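## Task

Unscrew tube 4's cap and lay it open side down, level, in cap nest 4. Press CYCLE and keep the cap in the nest until the green lamp lights; aspiration happens only once. Then screw the cap back onto tube 4 until it will not turn further. Check the caps on tubes 1, 2 and 3; they must stay on, and any loose one must be screwed down until it stops. Everything must stay in place without the robot holding it. Release, move the arm clear (resting on READY or its housing is fine), then press READY until it goes down. Do not press READY if any step was done wrong.

## Robot and tools

Robot: one 7-joint arm with a two-finger gripper. Two head cameras, cam_head_left and cam_head_right, each 896x504 pixels (pinhole with radial distortion, focal length about 360 px, centre near (447, 252)).

Workspace: the decapping station holds tubes 1-4, numbered left to right as seen from the arm's base. The cap tray has nests 1-4 in the same order. It also has an amber lamp, lit while aspiration runs, and a green lamp, lit when aspiration is over. A single housing holds CYCLE (blue key) and READY (green key). A key counts as pressed only once pushed far enough to switch. Loose objects may occasionally get a short external nudge.

Scene frame: origin on the table surface directly beneath the arm base. +z is up. +y is to the left when facing along +x. The base can be slightly tilted. The reported hand position is approximate, and less accurate when the arm is stretched far.

execute_actions takes "actions", a list with zero or one entry, plus an optional "pictures" boolean.
- Empty list: nothing new is commanded. It returns the current state and includes images by default.
- Move entry: {"rows": [[...],...], "steps": n}. Give 1-15 rows; steps is 3 to 15 and defaults to 15. Each control step lasts 1/30 s and uses one row. If there are fewer rows than steps, the last row repeats.
- Wait entry: {"steps": n} with n up to 300. It returns after n steps counted from the previous result, and your reply time uses up part of that.
- Set pictures to true to get images with a move or wait result.
- A refused call sends nothing to the robot.

Each row has 8 numbers, each in [-1, 1]:
- Numbers 1-7 are joint offsets, in this order: waist, shoulder, upper arm roll, elbow, forearm roll, wrist pitch, wrist roll. Scale: 1.0 = 2.036 rad. They are offsets, not targets. They are measured from the joint angles printed in the latest result that lists them, not from the previous row. Before any result in the scene lists them, and for a second or later call within the same reply, they are measured from the arm's angles when that action begins. So a row of zero offsets is not a pause: it drives the arm back to that reference.
- Number 8 is the absolute gripper opening: +1 fully open (0.084 m between pads), -1 closed.

Joint ranges (rad): waist -6.283..6.283; shoulder -2.059..2.094; upper arm roll -6.283..6.283; elbow -0.192..3.927; forearm roll -6.283..6.283; wrist pitch -1.693..3.142; wrist roll -6.283..6.283.
- A call is refused if it sends a joint more than 0.010 rad beyond a range end.
- The true ends can differ from these figures by up to 0.010 rad. A request past the true end is clipped to that end, and the result reports "joint sent to its limit". That line may refer to an earlier action. If the line is missing, that does not prove there is room left.

Motion limits:
- Joint targets move at most 3.14 rad/s, take 0.16 s to reach that speed, and all joints are timed to arrive together.
- Each step's target stays within 0.623 rad of the measured angle.
- If a target would put the gripper more than 70 mm from where it is now, all joint targets are pulled back toward the current angles.
- Between calls the arm keeps heading to the last row sent. It stops once it stalls or barely moves, or when a step is HELD. A new action is needed to make it travel further or push harder.

Result lines:
- State: end_effector_position (m), end_effector_quat_wxyz, and linear/angular velocities, all in the scene frame.
- Joint positions (rad) and Joint velocities (rad/s) in column order, then the pad gap (m, m/s).
- grip_measured: the measured opening on the same -1..+1 scale as your command.
- "joint command not followed": the clearance check changed or blocked targets. Mounting blocks and posts count as part of the arm for this check.
- HELD: marks steps whose row, fully or partly, was not sent.
- Timing of results: each result is read 3 steps before the action ends, and those 3 steps finish while you write your reply.

Gripper geometry: the fingers extend along the gripper's +z axis and separate along its y axis. The reported position is the point between the closed pads, roughly 2 cm short of the fingertips. The tips reach about 10 mm further out as the fingers close.

Gripping:
- Command an opening well under grip_measured to squeeze; the bigger the gap, the firmer the hold.
- The grip reaches about 24 N per pad on parts up to about 6 cm wide. Commanding -1 gives full force on parts about 0.5 mm thick or more.
- Echoing grip_measured back still grips, but more lightly on wider parts, which may slip.
- Closing fast can overshoot the force and even spring the fingers open.

Faults:
- Load limits (N m): waist 46, shoulder 46, upper arm roll 27.6, elbow 27.6, forearm roll 27.6, wrist pitch 18.4, wrist roll 18.4. A held object's weight adds to the load.
- Reaching a limit triggers a torque fault: the joint backs off, the arm pauses 10 s, and the rest of the call is dropped.
- Holding loads heats the motors. MOTOR HOT appears at 65 °C. At 80 °C the brakes engage until the motors cool, reported as OVER-TEMPERATURE FAULT. Any arm stop is undesirable.

zoom_image: {"camera": "cam_head_left" or "cam_head_right", "region": [x0, y0, x1, y1]}. The region is in pixels of that camera's latest full image, with (0,0) at the top-left, and can be at most 504x504. It returns an enlarged, more detailed crop.

finished_scene: {"scene": 1 or 2}. It closes that scene for good, reports whether the goal was met, and opens the next scene. Replying without any tool call ends all remaining scenes.

Cautions:
- Never let anything fall or get pushed off the table; that ends the scene.
- Avoid drops, slips, slams and forceful pushes.
- Unscrew and screw caps by turning wrist roll while gripping. Screw until the cap resists.
- Before pressing READY, release the cap and check that it sits tight on its own.
- Press CYCLE only once, and wait for the green lamp before taking the cap from the nest.

Each tool is called after "Request:" in YAML: its name, and indented under it one key for each argument.

## Session

Request:
execute_actions:
  actions: []

Scene clock: 0.00 s of 11600.00 s.
end_effector_position=(+0.0257, +0.6076, +0.2229) grip_measured=+1.00 end_effector_quat_wxyz=(-0.302, +0.176, +0.824, -0.447) end_effector_velocity=(+0.001, +0.000, -0.001) end_effector_angular_velocity=(-0.000, -0.002, -0.001)
Joint positions: [ 1.718  0.162 -0.275  1.912  0.469  2.013 -1.139  0.084]
Joint velocities: [-0.     0.    -0.001 -0.    -0.001 -0.    -0.     0.   ]

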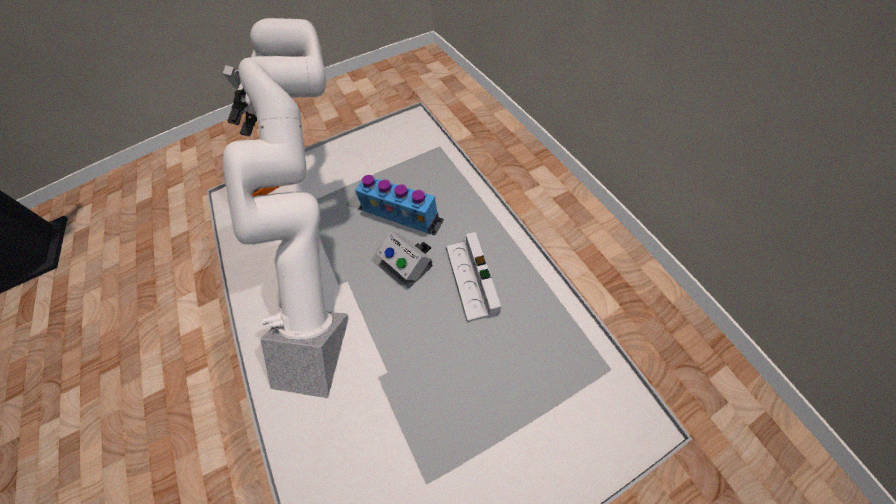

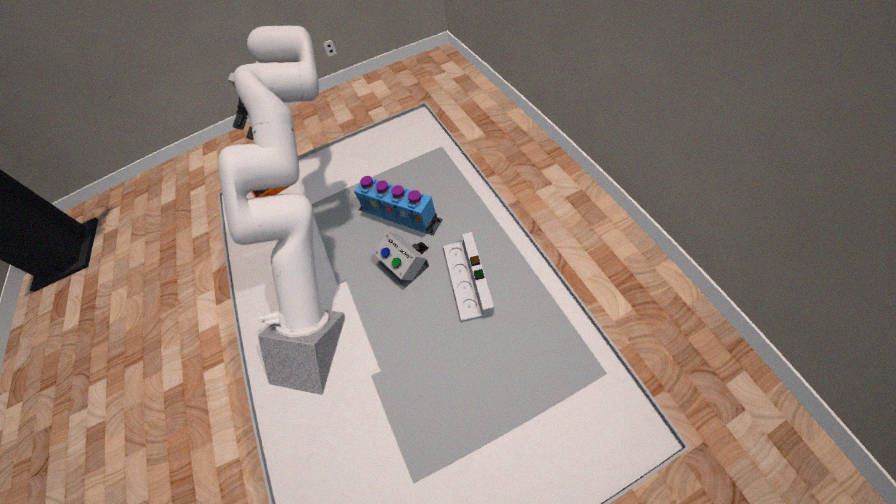

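Request:
zoom_image:
  camera: "cam_head_left"
  region: [330, 150, 530, 340]

Request:
zoom_image:
  camera: "cam_head_right"
  region: [330, 150, 530, 340]

Region (330, 150, 530, 340) of cam_head_left's 896x504 image, scaled by 2.520, with more detail than that image has; it fills the top 479 rows of this view, and the rest is white.

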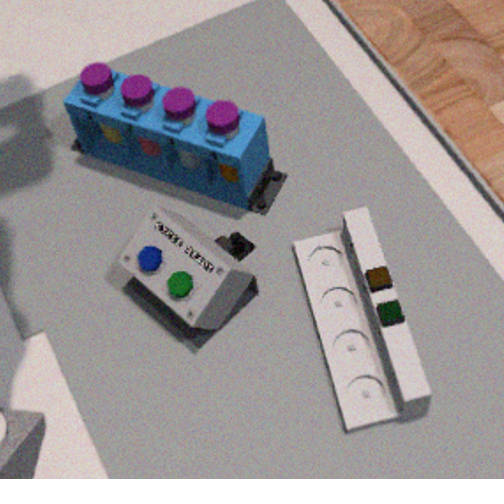

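Region (330, 150, 530, 340) of cam_head_right's 896x504 image, scaled by 2.520, with more detail than that image has; it fills the top 479 rows of this view, and the rest is white.

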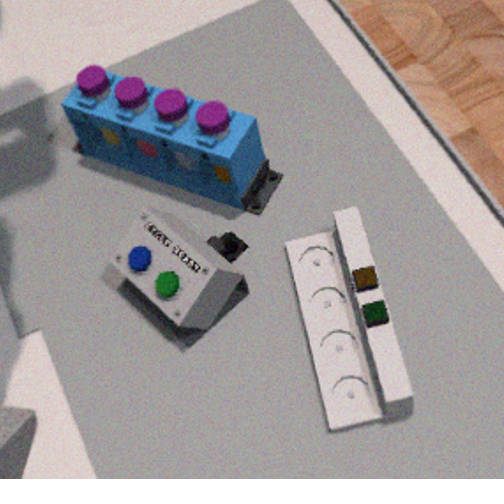

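Request:
execute_actions:
  actions:
    - {"rows": [[-0.1,-0.393,0,-0.1,-0.230,-0.246,0.3,1]], "steps": 15}

Request:
execute_actions:
  actions:
    - {"steps": 15}

Scene clock: 3.97 s of 11600.00 s.
end_effector_position=(+0.1383, +0.6311, +0.2593) grip_measured=+1.00 end_effector_quat_wxyz=(-0.238, +0.369, +0.844, -0.308) end_effector_velocity=(+0.324, +0.028, +0.181) end_effector_angular_velocity=(+0.413, -0.785, -0.975)
Joint positions: [ 1.643 -0.102 -0.276  1.836  0.295  1.828 -0.913  0.084]
Joint velocities: [-0.188 -0.797  0.001 -0.186 -0.436 -0.463  0.565  0.   ]
Steps of this call (steps 1 to 107: nothing new was sent; steps 108 to 119: the first 12 steps of this action). Readings (joint positions):
108: [1.718 0.161 -0.275 1.911 0.469 2.013 -1.138]
109: [1.717 0.158 -0.274 1.909 0.465 2.008 -1.133]
111: [1.706 0.122 -0.270 1.890 0.434 1.975 -1.093]
115: [1.669 0.004 -0.277 1.865 0.356 1.893 -0.992]
119: the state above

Scene clock: 4.47 s of 11600.00 s.
end_effector_position=(+0.2938, +0.6143, +0.3633) grip_measured=+1.00 end_effector_quat_wxyz=(-0.204, +0.586, +0.780, -0.088) end_effector_velocity=(+0.288, -0.096, +0.231) end_effector_angular_velocity=(+0.456, -0.547, -1.007)
Joint positions: [ 1.552 -0.484 -0.275  1.745  0.086  1.603 -0.639  0.084]
Joint velocities: [-0.175 -0.734  0.001 -0.177 -0.405 -0.431  0.526  0.   ]
Kept back: nothing.
Steps of this call (steps 1 to 3: the last 3 steps of your previous action; steps 4 to 15: the robot went on to your last target). Readings (joint positions):
1: [1.636 -0.128 -0.276 1.830 0.281 1.812 -0.894]
2: [1.630 -0.155 -0.276 1.824 0.266 1.797 -0.875]
4: [1.618 -0.207 -0.276 1.812 0.238 1.766 -0.838]
8: [1.593 -0.309 -0.275 1.787 0.182 1.706 -0.764]
15: the state above

Request:
execute_actions:
  actions:
    - {"rows": [[-0.5634,-0.3566,-0.1154,-0.6031,-0.0422,-0.2137,0.8345,1]], "steps": 15}

Request:
execute_actions:
  actions:
    - {"steps": 45}
  pictures: true

Scene clock: 5.00 s of 11600.00 s.
end_effector_position=(+0.4274, +0.4954, +0.3906) grip_measured=+1.00 end_effector_quat_wxyz=(-0.160, +0.821, +0.547, +0.023) end_effector_velocity=(+0.181, -0.339, -0.079) end_effector_angular_velocity=(-0.298, -0.029, -1.634)
Joint positions: [ 1.277 -0.816 -0.358  1.47   0.013  1.405 -0.305  0.084]
Joint velocities: [-0.823 -0.571 -0.225 -0.825 -0.019 -0.341  0.82  -0.   ]
Steps of this call (steps 1 to 4: the robot went on to your last target; steps 5 to 16: the first 12 steps of this action). Readings (joint positions):
5: [1.524 -0.598 -0.276 1.720 0.024 1.537 -0.559]
6: [1.516 -0.615 -0.277 1.713 0.019 1.527 -0.544]
8: [1.477 -0.653 -0.289 1.672 0.018 1.503 -0.504]
12: [1.381 -0.737 -0.327 1.575 0.015 1.453 -0.409]
16: the state above

Scene clock: 6.50 s of 11600.00 s.
end_effector_position=(+0.3803, +0.1795, +0.2201) grip_measured=+1.00 end_effector_quat_wxyz=(+0.001, +0.898, -0.440, +0.000) end_effector_velocity=(-0.001, -0.002, -0.001) end_effector_angular_velocity=(-0.000, +0.001, -0.010)
Joint positions: [ 0.405 -1.209 -0.51   0.518 -0.     1.168  1.059  0.084]
Joint velocities: [-0.004 -0.002 -0.002 -0.005 -0.    -0.     0.005  0.   ]
Kept back: nothing.
Steps of this call (steps 1 to 3: the last 3 steps of your previous action; steps 4 to 45: the robot went on to your last target). Readings (joint positions):
1: [1.249 -0.835 -0.365 1.442 0.012 1.394 -0.277]
2: [1.220 -0.853 -0.372 1.414 0.011 1.383 -0.249]
4: [1.162 -0.888 -0.386 1.355 0.010 1.361 -0.190]
8: [1.040 -0.951 -0.410 1.233 0.008 1.324 -0.068]
45: the state above

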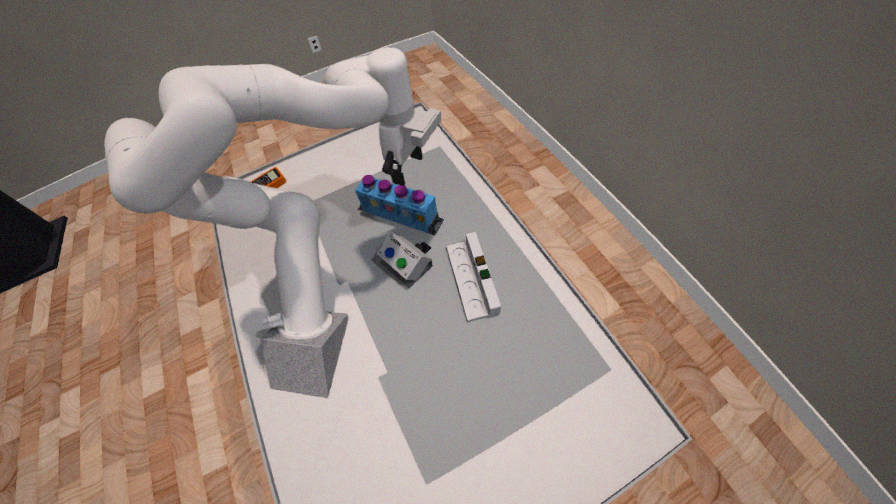

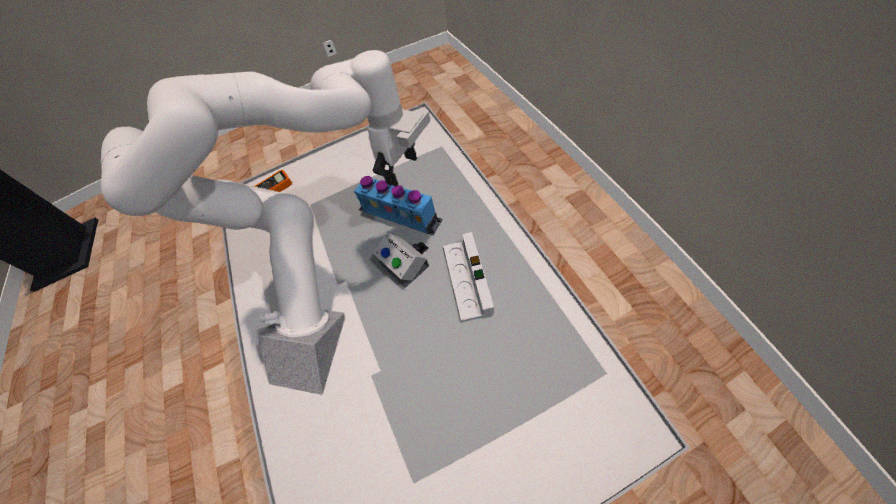

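Request:
zoom_image:
  camera: "cam_head_left"
  region: [340, 100, 480, 240]

Request:
zoom_image:
  camera: "cam_head_right"
  region: [340, 100, 480, 240]

Region (340, 100, 480, 240) of cam_head_left's 896x504 image, scaled by 3.600, with more detail than that image has.

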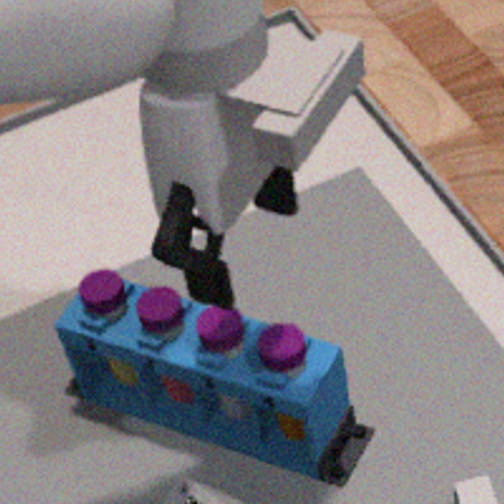

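Region (340, 100, 480, 240) of cam_head_right's 896x504 image, scaled by 3.600, with more detail than that image has.

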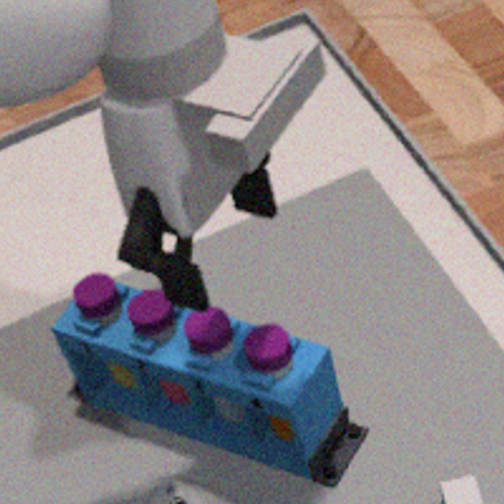

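Request:
execute_actions:
  actions:
    - {"rows": [[0.0064,0.0437,-0.0241,-0.0393,0,-0.0806,-0.1321,1]], "steps": 15}

Request:
execute_actions:
  actions:
    - {"steps": 12}
  pictures: true

Request:
zoom_image:
  camera: "cam_head_left"
  region: [370, 150, 460, 240]

Request:
zoom_image:
  camera: "cam_head_right"
  region: [370, 150, 460, 240]

Scene clock: 8.10 s of 11600.00 s.
end_effector_position=(+0.3893, +0.1647, +0.1770) grip_measured=+1.00 end_effector_quat_wxyz=(+0.002, +0.937, -0.348, +0.000) end_effector_velocity=(+0.021, -0.006, -0.004) end_effector_angular_velocity=(+0.005, -0.065, +0.131)
Joint positions: [ 0.418 -1.124 -0.557  0.441 -0.     1.013  0.804  0.084]
Joint velocities: [ 0.002  0.035 -0.024 -0.007  0.001 -0.104 -0.159  0.   ]
Steps of this call (steps 1 to 15: the robot went on to your last target; steps 16 to 36: nothing new was sent; steps 37 to 48: the first 12 steps of this action). Readings (joint positions):
37: [0.405 -1.209 -0.510 0.518 -0.000 1.168 1.059]
38: [0.405 -1.208 -0.511 0.517 -0.000 1.165 1.054]
40: [0.407 -1.194 -0.519 0.506 -0.000 1.136 1.007]
44: [0.416 -1.140 -0.548 0.454 -0.000 1.044 0.854]
48: the state above

Scene clock: 8.50 s of 11600.00 s.
end_effector_position=(+0.3902, +0.1640, +0.1755) grip_measured=+1.00 end_effector_quat_wxyz=(+0.002, +0.939, -0.343, +0.002) end_effector_velocity=(-0.001, +0.000, -0.001) end_effector_angular_velocity=(+0.000, +0.002, +0.002)
Joint positions: [ 0.418 -1.121 -0.559  0.439 -0.     1.004  0.79   0.084]
Joint velocities: [ 0.     0.002  0.001 -0.002  0.002 -0.001 -0.002 -0.   ]
Kept back: nothing.
Steps of this call (steps 1 to 3: the last 3 steps of your previous action; steps 4 to 12: the robot went on to your last target). Readings (joint positions):
1: [0.418 -1.123 -0.557 0.441 -0.000 1.010 0.800]
2: [0.418 -1.123 -0.558 0.441 -0.000 1.008 0.797]
4: [0.418 -1.122 -0.558 0.440 -0.000 1.006 0.793]
8: [0.418 -1.121 -0.559 0.439 -0.000 1.005 0.791]
12: the state above

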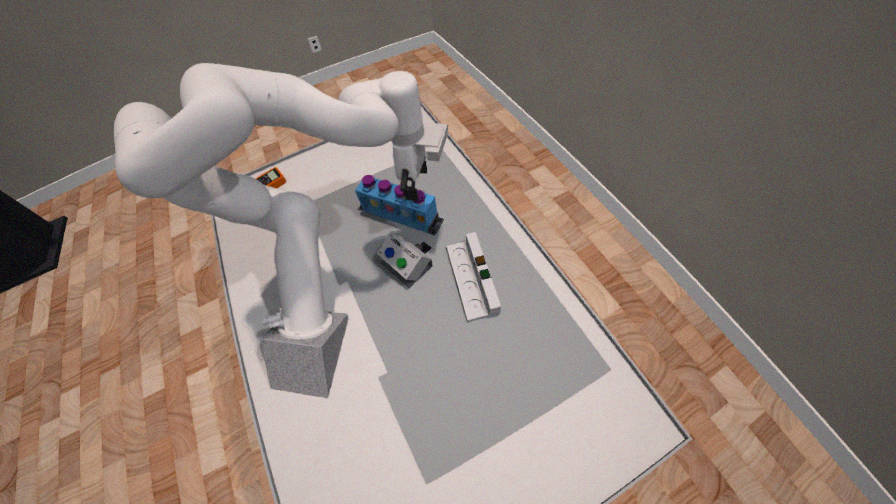

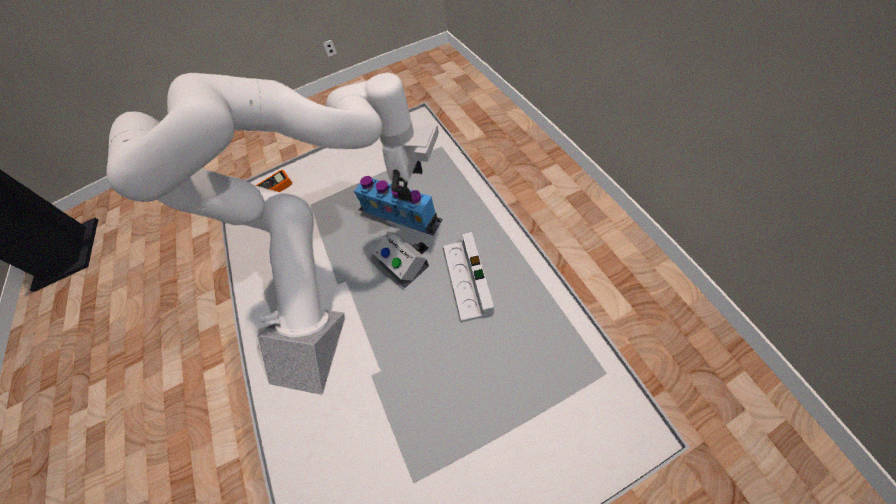

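Region (370, 150, 460, 240) of cam_head_left's 896x504 image, scaled by 5.600, with more detail than that image has.

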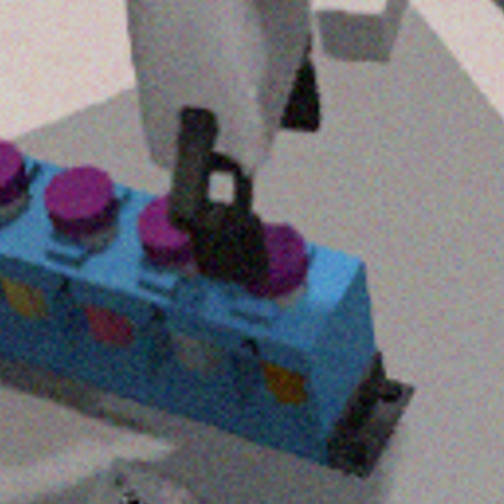

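Region (370, 150, 460, 240) of cam_head_right's 896x504 image, scaled by 5.600, with more detail than that image has.

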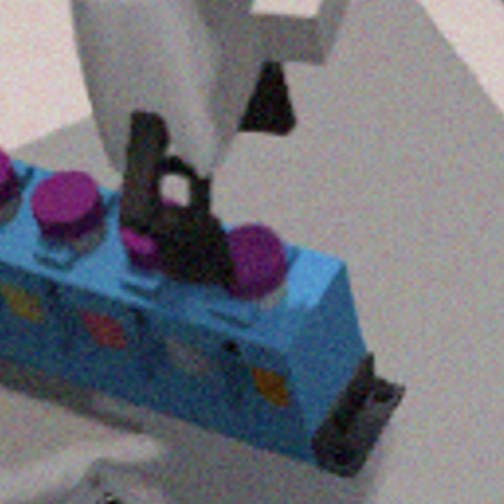

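Request:
execute_actions:
  actions:
    - {"rows": [[0.0403,0.0336,-0.0015,-0.0297,0,-0.0758,0.1252,1]], "steps": 15}

Request:
execute_actions:
  actions:
    - {"steps": 12}
  pictures: true

Request:
zoom_image:
  camera: "cam_head_left"
  region: [370, 150, 460, 240]

Request:
zoom_image:
  camera: "cam_head_right"
  region: [370, 150, 460, 240]

Scene clock: 9.70 s of 11600.00 s.
end_effector_position=(+0.3921, +0.1768, +0.1361) grip_measured=+1.00 end_effector_quat_wxyz=(+0.001, +0.900, -0.435, -0.001) end_effector_velocity=(+0.018, +0.008, -0.004) end_effector_angular_velocity=(+0.013, -0.055, -0.127)
Joint positions: [ 0.497 -1.055 -0.562  0.38  -0.     0.858  1.032  0.084]
Joint velocities: [ 0.036  0.024 -0.005  0.    -0.    -0.093  0.145  0.   ]
Steps of this call (steps 1 to 24: the robot went on to your last target; steps 25 to 36: the first 12 steps of this action). Readings (joint positions):
25: [0.418 -1.120 -0.559 0.438 -0.000 1.004 0.790]
26: [0.420 -1.119 -0.559 0.438 -0.000 1.001 0.796]
28: [0.434 -1.108 -0.560 0.429 -0.000 0.972 0.842]
32: [0.483 -1.066 -0.561 0.389 -0.000 0.886 0.987]
36: the state above

Scene clock: 10.10 s of 11600.00 s.
end_effector_position=(+0.3927, +0.1775, +0.1348) grip_measured=+1.00 end_effector_quat_wxyz=(+0.001, +0.898, -0.440, -0.000) end_effector_velocity=(-0.001, +0.000, -0.001) end_effector_angular_velocity=(+0.000, +0.003, -0.001)
Joint positions: [ 0.5   -1.052 -0.562  0.378 -0.     0.85   1.045  0.084]
Joint velocities: [ 0.001  0.001 -0.    -0.001  0.001  0.     0.001  0.   ]
Kept back: nothing.
Steps of this call (steps 1 to 3: the last 3 steps of your previous action; steps 4 to 12: the robot went on to your last target). Readings (joint positions):
1: [0.498 -1.054 -0.562 0.380 -0.000 0.856 1.036]
2: [0.498 -1.054 -0.562 0.380 -0.000 0.854 1.039]
4: [0.499 -1.053 -0.562 0.380 -0.000 0.852 1.042]
8: [0.500 -1.053 -0.562 0.379 -0.000 0.851 1.044]
12: the state above

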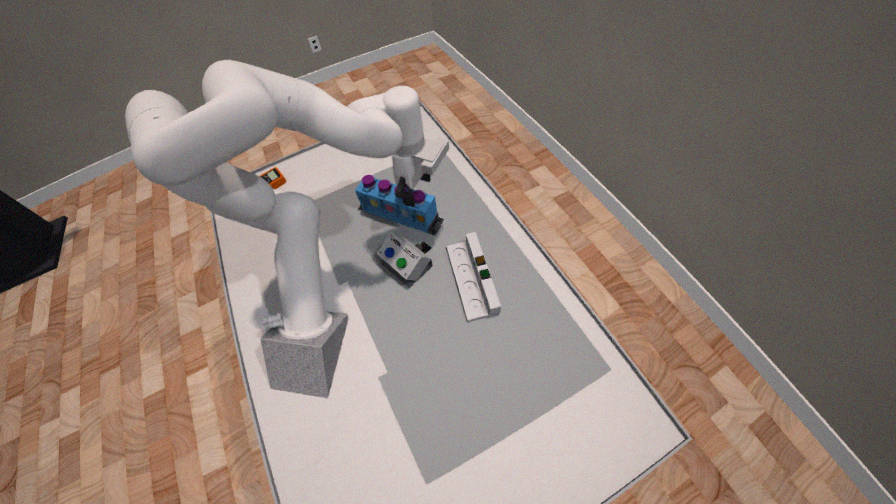

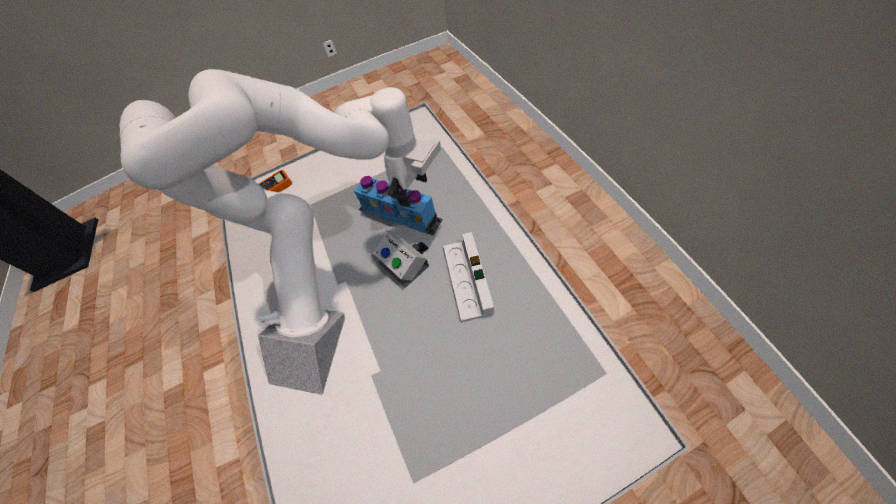

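Region (370, 150, 460, 240) of cam_head_left's 896x504 image, scaled by 5.600, with more detail than that image has.

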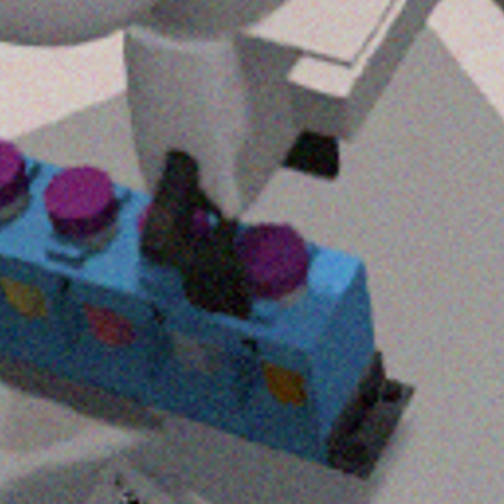

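Region (370, 150, 460, 240) of cam_head_right's 896x504 image, scaled by 5.600, with more detail than that image has.

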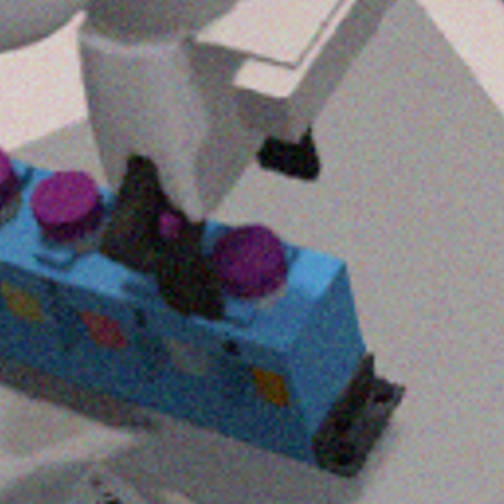

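Request:
execute_actions:
  actions:
    - {"rows": [[0.003,0.0047,-0.0022,-0.0025,0,-0.0079,0,1],[0.006,0.0094,-0.0043,-0.005,0,-0.0157,0,1],[0.0091,0.014,-0.0065,-0.0075,0,-0.0236,0,1],[0.0122,0.0187,-0.0086,-0.01,0,-0.0314,0,1],[0.0152,0.0234,-0.0108,-0.0125,0,-0.0393,0,1]], "steps": 15}

Request:
execute_actions:
  actions:
    - {"steps": 10}
  pictures: true

Request:
zoom_image:
  camera: "cam_head_left"
  region: [380, 160, 450, 230]

Request:
zoom_image:
  camera: "cam_head_right"
  region: [380, 160, 450, 230]

Scene clock: 10.90 s of 11600.00 s.
end_effector_position=(+0.3938, +0.1756, +0.1160) grip_measured=+1.00 end_effector_quat_wxyz=(+0.001, +0.897, -0.443, -0.001) end_effector_velocity=(+0.009, -0.001, -0.007) end_effector_angular_velocity=(+0.003, -0.025, -0.006)
Joint positions: [ 0.529 -1.007 -0.583  0.354 -0.     0.776  1.045  0.084]
Joint velocities: [ 0.02   0.029 -0.017 -0.005 -0.001 -0.063 -0.     0.   ]
Steps of this call (steps 1 to 12: the robot went on to your last target; steps 13 to 24: the first 12 steps of this action). Readings (joint positions):
13: [0.500 -1.052 -0.562 0.378 -0.000 0.850 1.045]
14: [0.501 -1.051 -0.563 0.378 -0.000 0.847 1.045]
16: [0.506 -1.044 -0.566 0.374 -0.000 0.834 1.045]
20: [0.522 -1.018 -0.578 0.359 -0.000 0.793 1.045]
24: the state above

Scene clock: 11.23 s of 11600.00 s.
end_effector_position=(+0.3943, +0.1755, +0.1151) grip_measured=+1.00 end_effector_quat_wxyz=(+0.001, +0.896, -0.443, -0.000) end_effector_velocity=(-0.000, +0.000, -0.001) end_effector_angular_velocity=(-0.000, +0.001, -0.000)
Joint positions: [ 0.531 -1.005 -0.584  0.353 -0.     0.77   1.045  0.084]
Joint velocities: [ 0.     0.001  0.001 -0.001  0.001 -0.002  0.001  0.   ]
Kept back: nothing.
Steps of this call (steps 1 to 3: the last 3 steps of your previous action; steps 4 to 10: the robot went on to your last target). Readings (joint positions):
1: [0.530 -1.007 -0.583 0.354 -0.000 0.774 1.045]
2: [0.530 -1.006 -0.583 0.354 -0.000 0.773 1.045]
4: [0.530 -1.006 -0.584 0.354 -0.000 0.771 1.045]
8: [0.531 -1.005 -0.584 0.353 -0.000 0.771 1.045]
10: the state above

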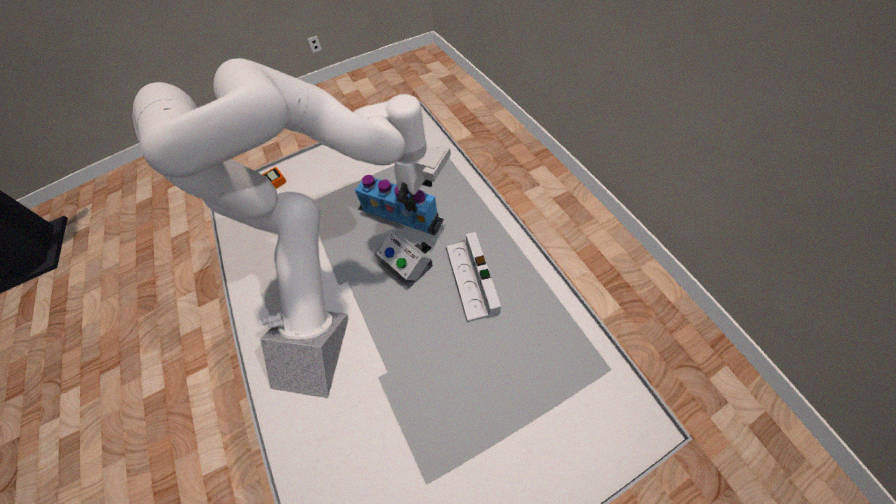

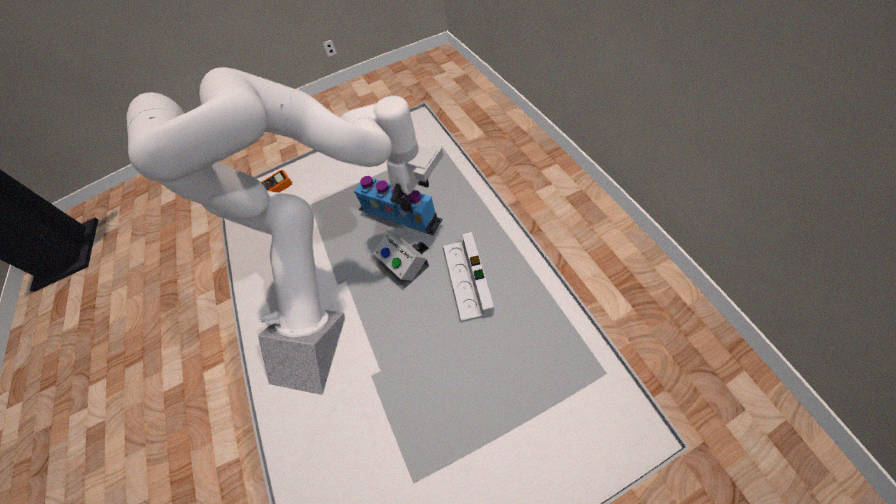

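Region (380, 160, 450, 230) of cam_head_left's 896x504 image, scaled by 7.200, with more detail than that image has.

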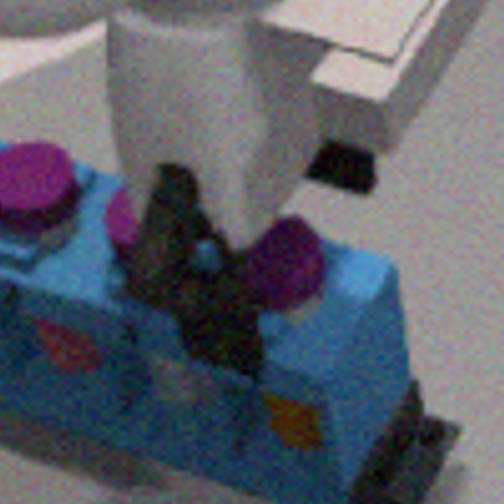

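Region (380, 160, 450, 230) of cam_head_right's 896x504 image, scaled by 7.200, with more detail than that image has.

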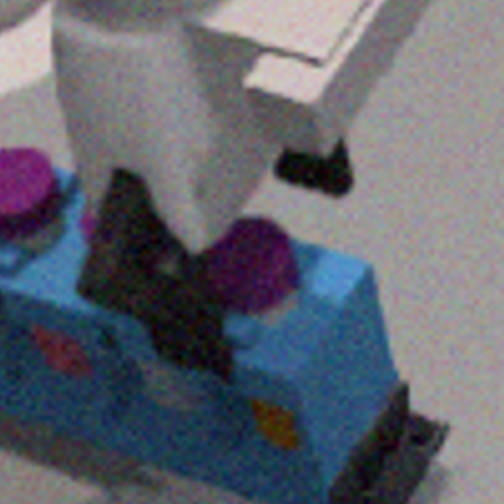

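Request:
execute_actions:
  actions:
    - {"rows": [[0,0,0,0,0,0,0,0.8],[0,0,0,0,0,0,0,0.65],[0,0,0,0,0,0,0,0.5],[0,0,0,0,0,0,0,0.4],[0,0,0,0,0,0,0,0.3],[0,0,0,0,0,0,0,0.2],[0,0,0,0,0,0,0,0.1],[0,0,0,0,0,0,0,0.05],[0,0,0,0,0,0,0,0.0]], "steps": 15}

Request:
execute_actions:
  actions:
    - {"steps": 10}
  pictures: true

Request:
zoom_image:
  camera: "cam_head_right"
  region: [380, 160, 450, 230]

Scene clock: 11.77 s of 11600.00 s.
end_effector_position=(+0.3936, +0.1748, +0.1154) grip_measured=+0.41 end_effector_quat_wxyz=(+0.002, +0.896, -0.444, -0.001) end_effector_velocity=(+0.003, +0.002, -0.001) end_effector_angular_velocity=(+0.002, -0.014, +0.005)
Joint positions: [ 0.529 -1.006 -0.585  0.353 -0.001  0.775  1.045  0.061]
Joint velocities: [ 0.006  0.005  0.003 -0.002  0.002 -0.023 -0.001  0.008]
Steps of this call (steps 1 to 4: the robot went on to your last target; steps 5 to 16: the first 12 steps of this action). Readings (joint positions):
5: [0.531 -1.005 -0.584 0.353 -0.000 0.770 1.045]
6: [0.531 -1.005 -0.584 0.353 -0.000 0.770 1.045]
8: [0.531 -1.005 -0.584 0.353 -0.000 0.770 1.045]
12: [0.529 -1.006 -0.585 0.354 -0.001 0.776 1.045]
16: the state above

Scene clock: 12.10 s of 11600.00 s.
end_effector_position=(+0.3942, +0.1754, +0.1151) grip_measured=+0.45 end_effector_quat_wxyz=(+0.001, +0.896, -0.443, -0.000) end_effector_velocity=(+0.001, +0.000, -0.000) end_effector_angular_velocity=(+0.001, -0.002, +0.002)
Joint positions: [ 0.531 -1.005 -0.584  0.353 -0.     0.771  1.045  0.063]
Joint velocities: [ 0.001  0.001  0.    -0.     0.    -0.004 -0.001  0.002]
Kept back: nothing.
Steps of this call (steps 1 to 3: the last 3 steps of your previous action; steps 4 to 10: the robot went on to your last target). Readings (joint positions):
1: [0.529 -1.006 -0.585 0.353 -0.001 0.774 1.045]
2: [0.530 -1.006 -0.584 0.353 -0.001 0.774 1.045]
4: [0.530 -1.005 -0.584 0.353 -0.000 0.772 1.045]
8: [0.531 -1.005 -0.584 0.353 -0.000 0.771 1.045]
10: the state above

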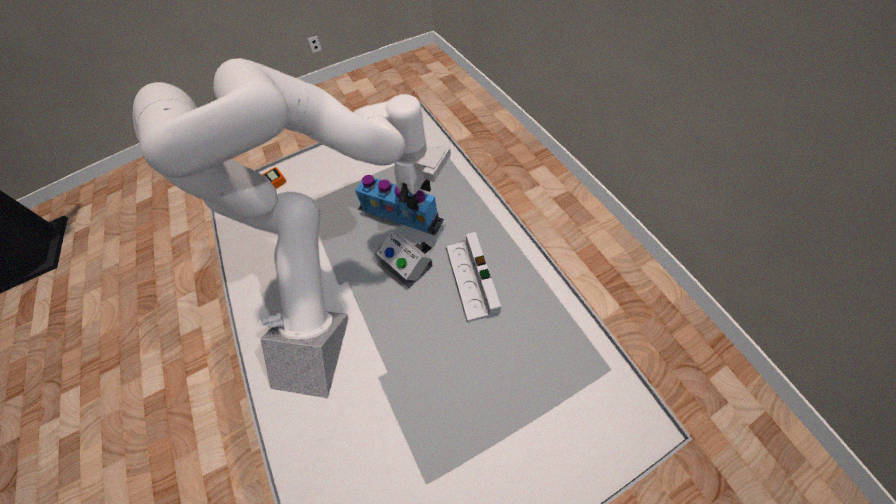

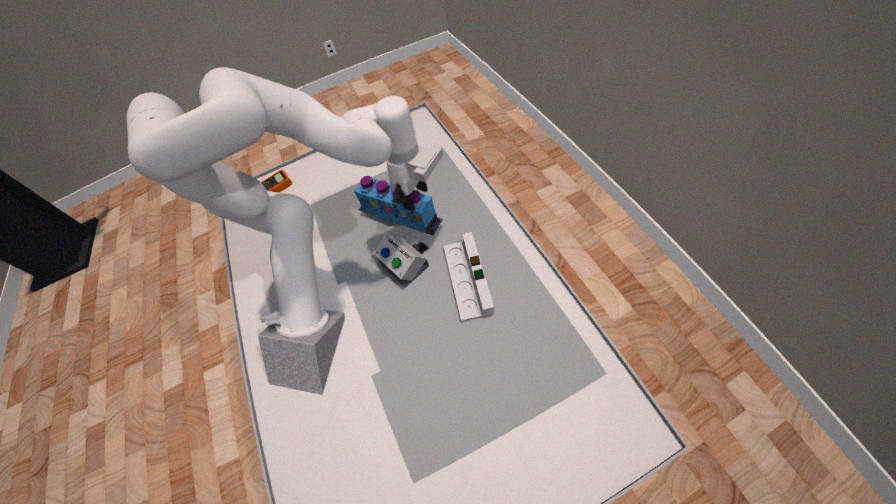

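Region (380, 160, 450, 230) of cam_head_right's 896x504 image, scaled by 7.200, with more detail than that image has.

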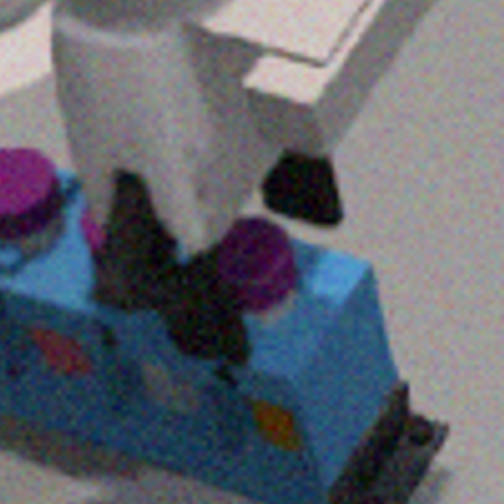

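Request:
execute_actions:
  actions:
    - {"rows": [[0,0,0,0,0,0,0,0.6],[0,0,0,0,0,0,0,0.6],[0,0,0,0,0,0,0,0.6],[-0.007,-0.0075,0.002,-0.0006,0,0.0087,0,0.6],[-0.0143,-0.0151,0.0039,-0.0012,0,0.0174,0,0.6]], "steps": 15}

Request:
execute_actions:
  actions:
    - {"rows": [[0,0,0,0,0,0,0,0.5],[0,0,0,0,0,0,0,0.4],[0,0,0,0,0,0,0,0.3],[0,0,0,0,0,0,0,0.2],[0,0,0,0,0,0,0,0.1],[0,0,0,0,0,0,0,0.0],[0,0,0,0,0,0,0,-0.1],[0,0,0,0,0,0,0,-0.2],[0,0,0,0,0,0,0,-0.3]], "steps": 15}

Request:
execute_actions:
  actions:
    - {"steps": 12}
  pictures: true

Request:
zoom_image:
  camera: "cam_head_right"
  region: [380, 160, 450, 230]

Scene clock: 12.97 s of 11600.00 s.
end_effector_position=(+0.3915, +0.1730, +0.1226) grip_measured=+0.59 end_effector_quat_wxyz=(-0.000, +0.895, -0.446, +0.001) end_effector_velocity=(-0.011, -0.006, +0.006) end_effector_angular_velocity=(-0.006, +0.019, -0.013)
Joint positions: [ 0.505 -1.032 -0.577  0.351  0.     0.8    1.045  0.069]
Joint velocities: [-0.036 -0.034  0.006 -0.008 -0.003  0.058  0.001  0.   ]
Steps of this call (steps 1 to 14: the robot went on to your last target; steps 15 to 26: the first 12 steps of this action). Readings (joint positions):
15: [0.531 -1.005 -0.584 0.353 -0.000 0.770 1.045]
16: [0.531 -1.005 -0.584 0.353 -0.000 0.770 1.045]
18: [0.532 -1.004 -0.583 0.352 0.001 0.766 1.045]
22: [0.516 -1.022 -0.578 0.351 0.001 0.786 1.045]
26: the state above

Scene clock: 13.47 s of 11600.00 s.
end_effector_position=(+0.3887, +0.1717, +0.1215) grip_measured=+0.11 end_effector_quat_wxyz=(+0.003, +0.894, -0.447, -0.002) end_effector_velocity=(+0.001, +0.001, +0.001) end_effector_angular_velocity=(+0.001, -0.003, +0.001)
Joint positions: [ 0.502 -1.034 -0.577  0.348 -0.001  0.807  1.045  0.049]
Joint velocities: [ 0.001 -0.     0.002  0.001  0.001 -0.002  0.001  0.   ]
Steps of this call (steps 1 to 3: the last 3 steps of your previous action; steps 4 to 15: the first 12 steps of this action, its rows measured from where the robot was after step 3). Readings (joint positions):
3: [0.503 -1.034 -0.576 0.351 -0.000 0.804 1.045]
4: [0.503 -1.035 -0.576 0.351 -0.000 0.805 1.045]
5: [0.503 -1.035 -0.576 0.351 -0.000 0.805 1.045]
7: [0.503 -1.035 -0.576 0.351 -0.000 0.804 1.045]
11: [0.502 -1.034 -0.578 0.347 -0.001 0.808 1.045]
15: the state above

Scene clock: 13.87 s of 11600.00 s.
end_effector_position=(+0.3892, +0.1720, +0.1218) grip_measured=+0.11 end_effector_quat_wxyz=(+0.002, +0.895, -0.447, -0.001) end_effector_velocity=(+0.001, +0.001, +0.001) end_effector_angular_velocity=(+0.000, +0.000, +0.002)
Joint positions: [ 0.503 -1.034 -0.577  0.348 -0.001  0.806  1.045  0.049]
Joint velocities: [ 0.001  0.001  0.     0.003  0.     0.002 -0.001 -0.   ]
Kept back: nothing.
Steps of this call (steps 1 to 3: the last 3 steps of your previous action; steps 4 to 12: the robot went on to your last target). Readings (joint positions):
1: [0.502 -1.034 -0.577 0.348 -0.001 0.807 1.045]
2: [0.502 -1.034 -0.577 0.348 -0.001 0.807 1.045]
4: [0.502 -1.034 -0.577 0.348 -0.001 0.807 1.045]
8: [0.502 -1.034 -0.577 0.348 -0.001 0.806 1.045]
12: the state above

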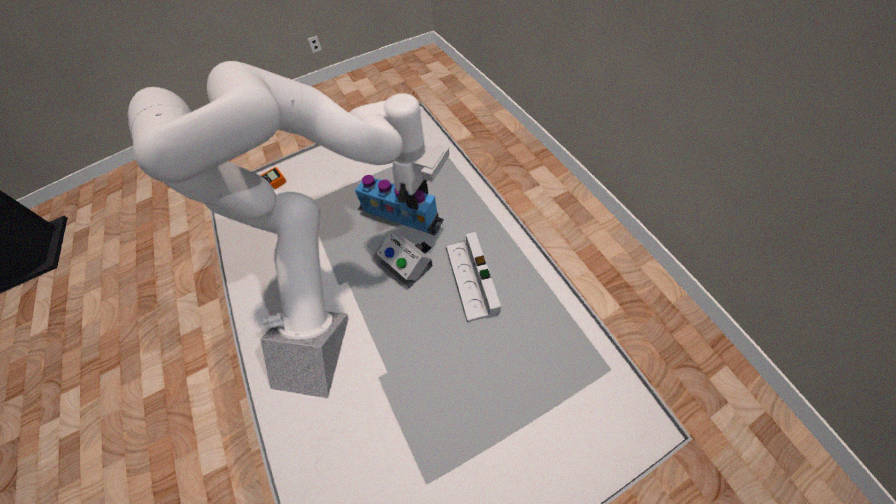

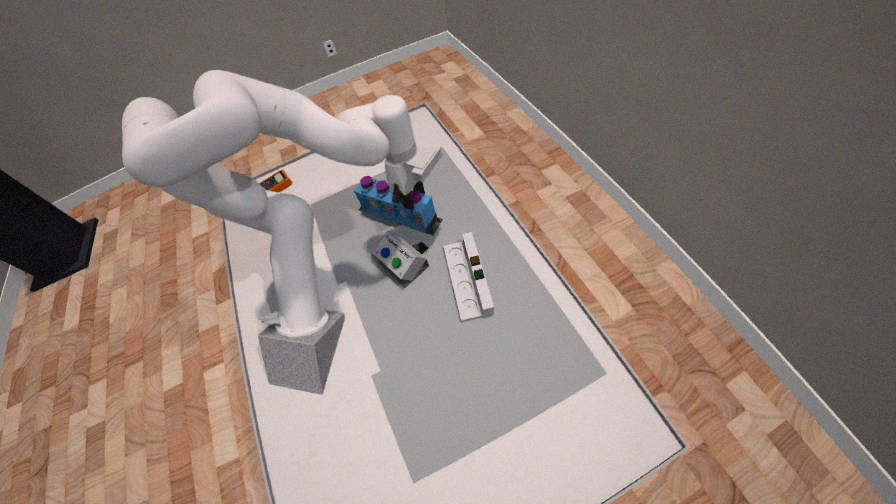

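Region (380, 160, 450, 230) of cam_head_right's 896x504 image, scaled by 7.200, with more detail than that image has.

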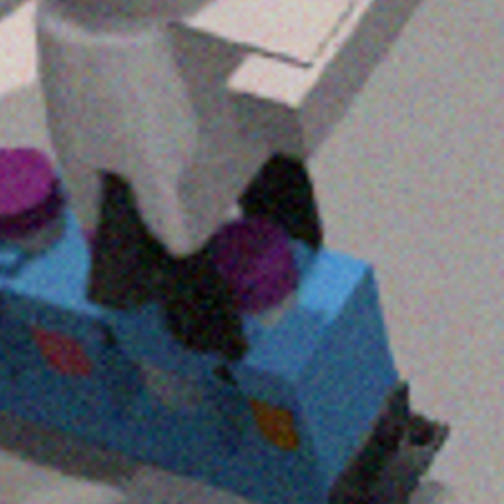

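Request:
execute_actions:
  actions:
    - {"rows": [[0,0,0,0,0,0,0,0.3],[0,0,0,0,0,0,0,0.3],[0,0,0,0,0,0,0,0.3],[-0.004,-0.0045,0.001,0.0033,0,0.008,0,0.3],[-0.0087,-0.009,0.0018,0.0066,0.0005,0.0161,0,0.3]], "steps": 15}

Request:
execute_actions:
  actions:
    - {"steps": 8}

Request:
execute_actions:
  actions:
    - {"rows": [[0,0,0,0,0,0,0,0.2],[0,0,0,0,0,0,0,0.1],[0,0,0,0,0,0,0,0.0],[0,0,0,0,0,0,0,-0.1],[0,0,0,0,0,0,0,-0.15],[0,0,0,0,0,0,0,-0.2],[0,0,0,0,0,0,0,-0.25],[0,0,0,0,0,0,0,-0.3],[0,0,0,0,0,0,0,-0.35],[0,0,0,0,0,0,0,-0.4]], "steps": 15}

Request:
execute_actions:
  actions:
    - {"steps": 12}
  pictures: true

Request:
zoom_image:
  camera: "cam_head_right"
  region: [380, 160, 450, 230]

Scene clock: 14.73 s of 11600.00 s.
end_effector_position=(+0.3934, +0.1720, +0.1332) grip_measured=+0.29 end_effector_quat_wxyz=(-0.003, +0.894, -0.449, +0.004) end_effector_velocity=(-0.030, -0.011, -0.017) end_effector_angular_velocity=(-0.019, +0.088, -0.017)
Joint positions: [ 0.487 -1.052 -0.572  0.366  0.001  0.832  1.045  0.056]
Joint velocities: [-0.022 -0.005 -0.006 -0.042 -0.006  0.063 -0.     0.   ]
Steps of this call (steps 1 to 14: the robot went on to your last target; steps 15 to 26: the first 12 steps of this action). Readings (joint positions):
15: [0.503 -1.034 -0.577 0.349 -0.000 0.807 1.045]
16: [0.503 -1.034 -0.577 0.349 -0.000 0.807 1.045]
18: [0.504 -1.035 -0.574 0.351 0.001 0.805 1.045]
22: [0.494 -1.047 -0.571 0.367 0.003 0.819 1.045]
26: the state above

Scene clock: 15.00 s of 11600.00 s.
end_effector_position=(+0.3906, +0.1707, +0.1316) grip_measured=+0.29 end_effector_quat_wxyz=(+0.000, +0.893, -0.450, +0.001) end_effector_velocity=(-0.002, -0.002, -0.001) end_effector_angular_velocity=(-0.002, +0.008, -0.004)
Joint positions: [ 0.485 -1.052 -0.573  0.362  0.     0.838  1.045  0.056]
Joint velocities: [-0.002  0.001 -0.003 -0.003 -0.001  0.005  0.    -0.   ]
Kept back: nothing.
Steps of this call (steps 1 to 3: the last 3 steps of your previous action; steps 4 to 8: the robot went on to your last target). Readings (joint positions):
1: [0.487 -1.052 -0.572 0.365 0.001 0.834 1.045]
2: [0.486 -1.052 -0.573 0.364 0.001 0.835 1.045]
4: [0.486 -1.052 -0.573 0.363 0.001 0.837 1.045]
8: the state above

Scene clock: 15.40 s of 11600.00 s.
end_effector_position=(+0.3895, +0.1700, +0.1310) grip_measured=-0.24 end_effector_quat_wxyz=(+0.001, +0.893, -0.450, -0.000) end_effector_velocity=(+0.001, +0.001, +0.000) end_effector_angular_velocity=(+0.001, -0.003, +0.001)
Joint positions: [ 0.484 -1.052 -0.574  0.361 -0.     0.841  1.045  0.033]
Joint velocities: [ 0.001  0.001  0.001  0.001  0.002 -0.003 -0.     0.   ]
Steps of this call (steps 1 to 12: the first 12 steps of this action). Readings (joint positions):
1: [0.485 -1.052 -0.573 0.362 0.000 0.839 1.045]
2: [0.485 -1.052 -0.573 0.362 0.000 0.839 1.045]
4: [0.485 -1.052 -0.573 0.362 0.000 0.839 1.045]
8: [0.484 -1.052 -0.574 0.361 -0.000 0.841 1.045]
12: the state above

Scene clock: 15.80 s of 11600.00 s.
end_effector_position=(+0.3898, +0.1702, +0.1311) grip_measured=-0.24 end_effector_quat_wxyz=(+0.001, +0.893, -0.450, -0.000) end_effector_velocity=(+0.001, +0.001, +0.000) end_effector_angular_velocity=(+0.003, -0.001, -0.002)
Joint positions: [ 0.485 -1.052 -0.574  0.361 -0.     0.84   1.045  0.033]
Joint velocities: [ 0.001  0.    -0.001  0.001  0.003 -0.002  0.     0.   ]
Kept back: nothing.
Steps of this call (steps 1 to 3: the last 3 steps of your previous action; steps 4 to 12: the robot went on to your last target). Readings (joint positions):
1: [0.484 -1.052 -0.574 0.361 -0.000 0.841 1.045]
2: [0.484 -1.052 -0.574 0.361 -0.000 0.841 1.045]
4: [0.484 -1.052 -0.574 0.361 -0.000 0.841 1.045]
8: [0.484 -1.052 -0.574 0.361 -0.000 0.840 1.045]
12: the state above

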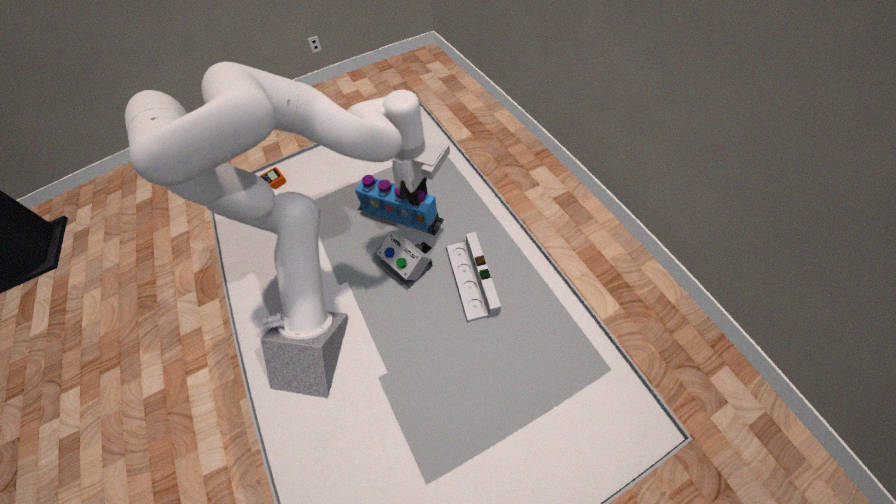

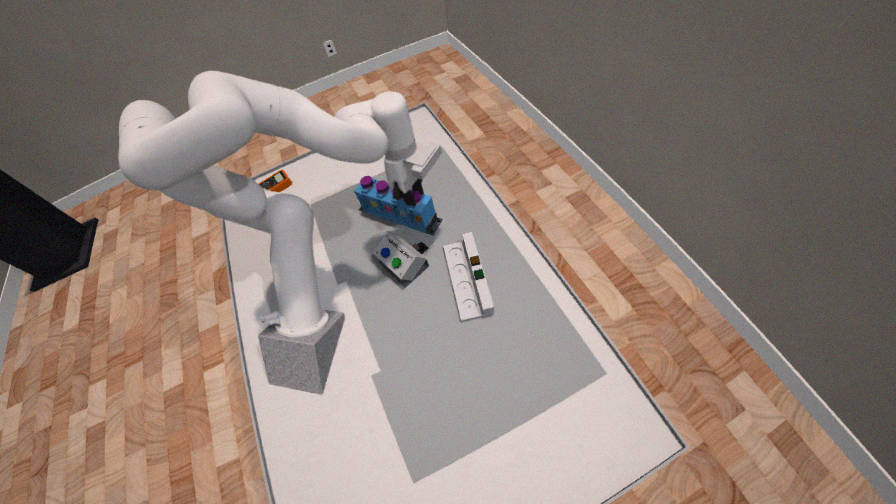

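Region (380, 160, 450, 230) of cam_head_right's 896x504 image, scaled by 7.200, with more detail than that image has.

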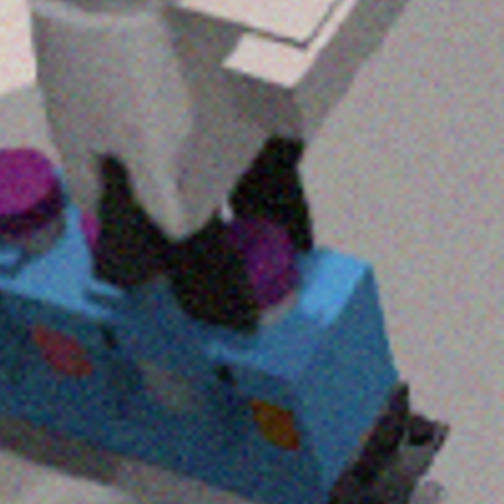

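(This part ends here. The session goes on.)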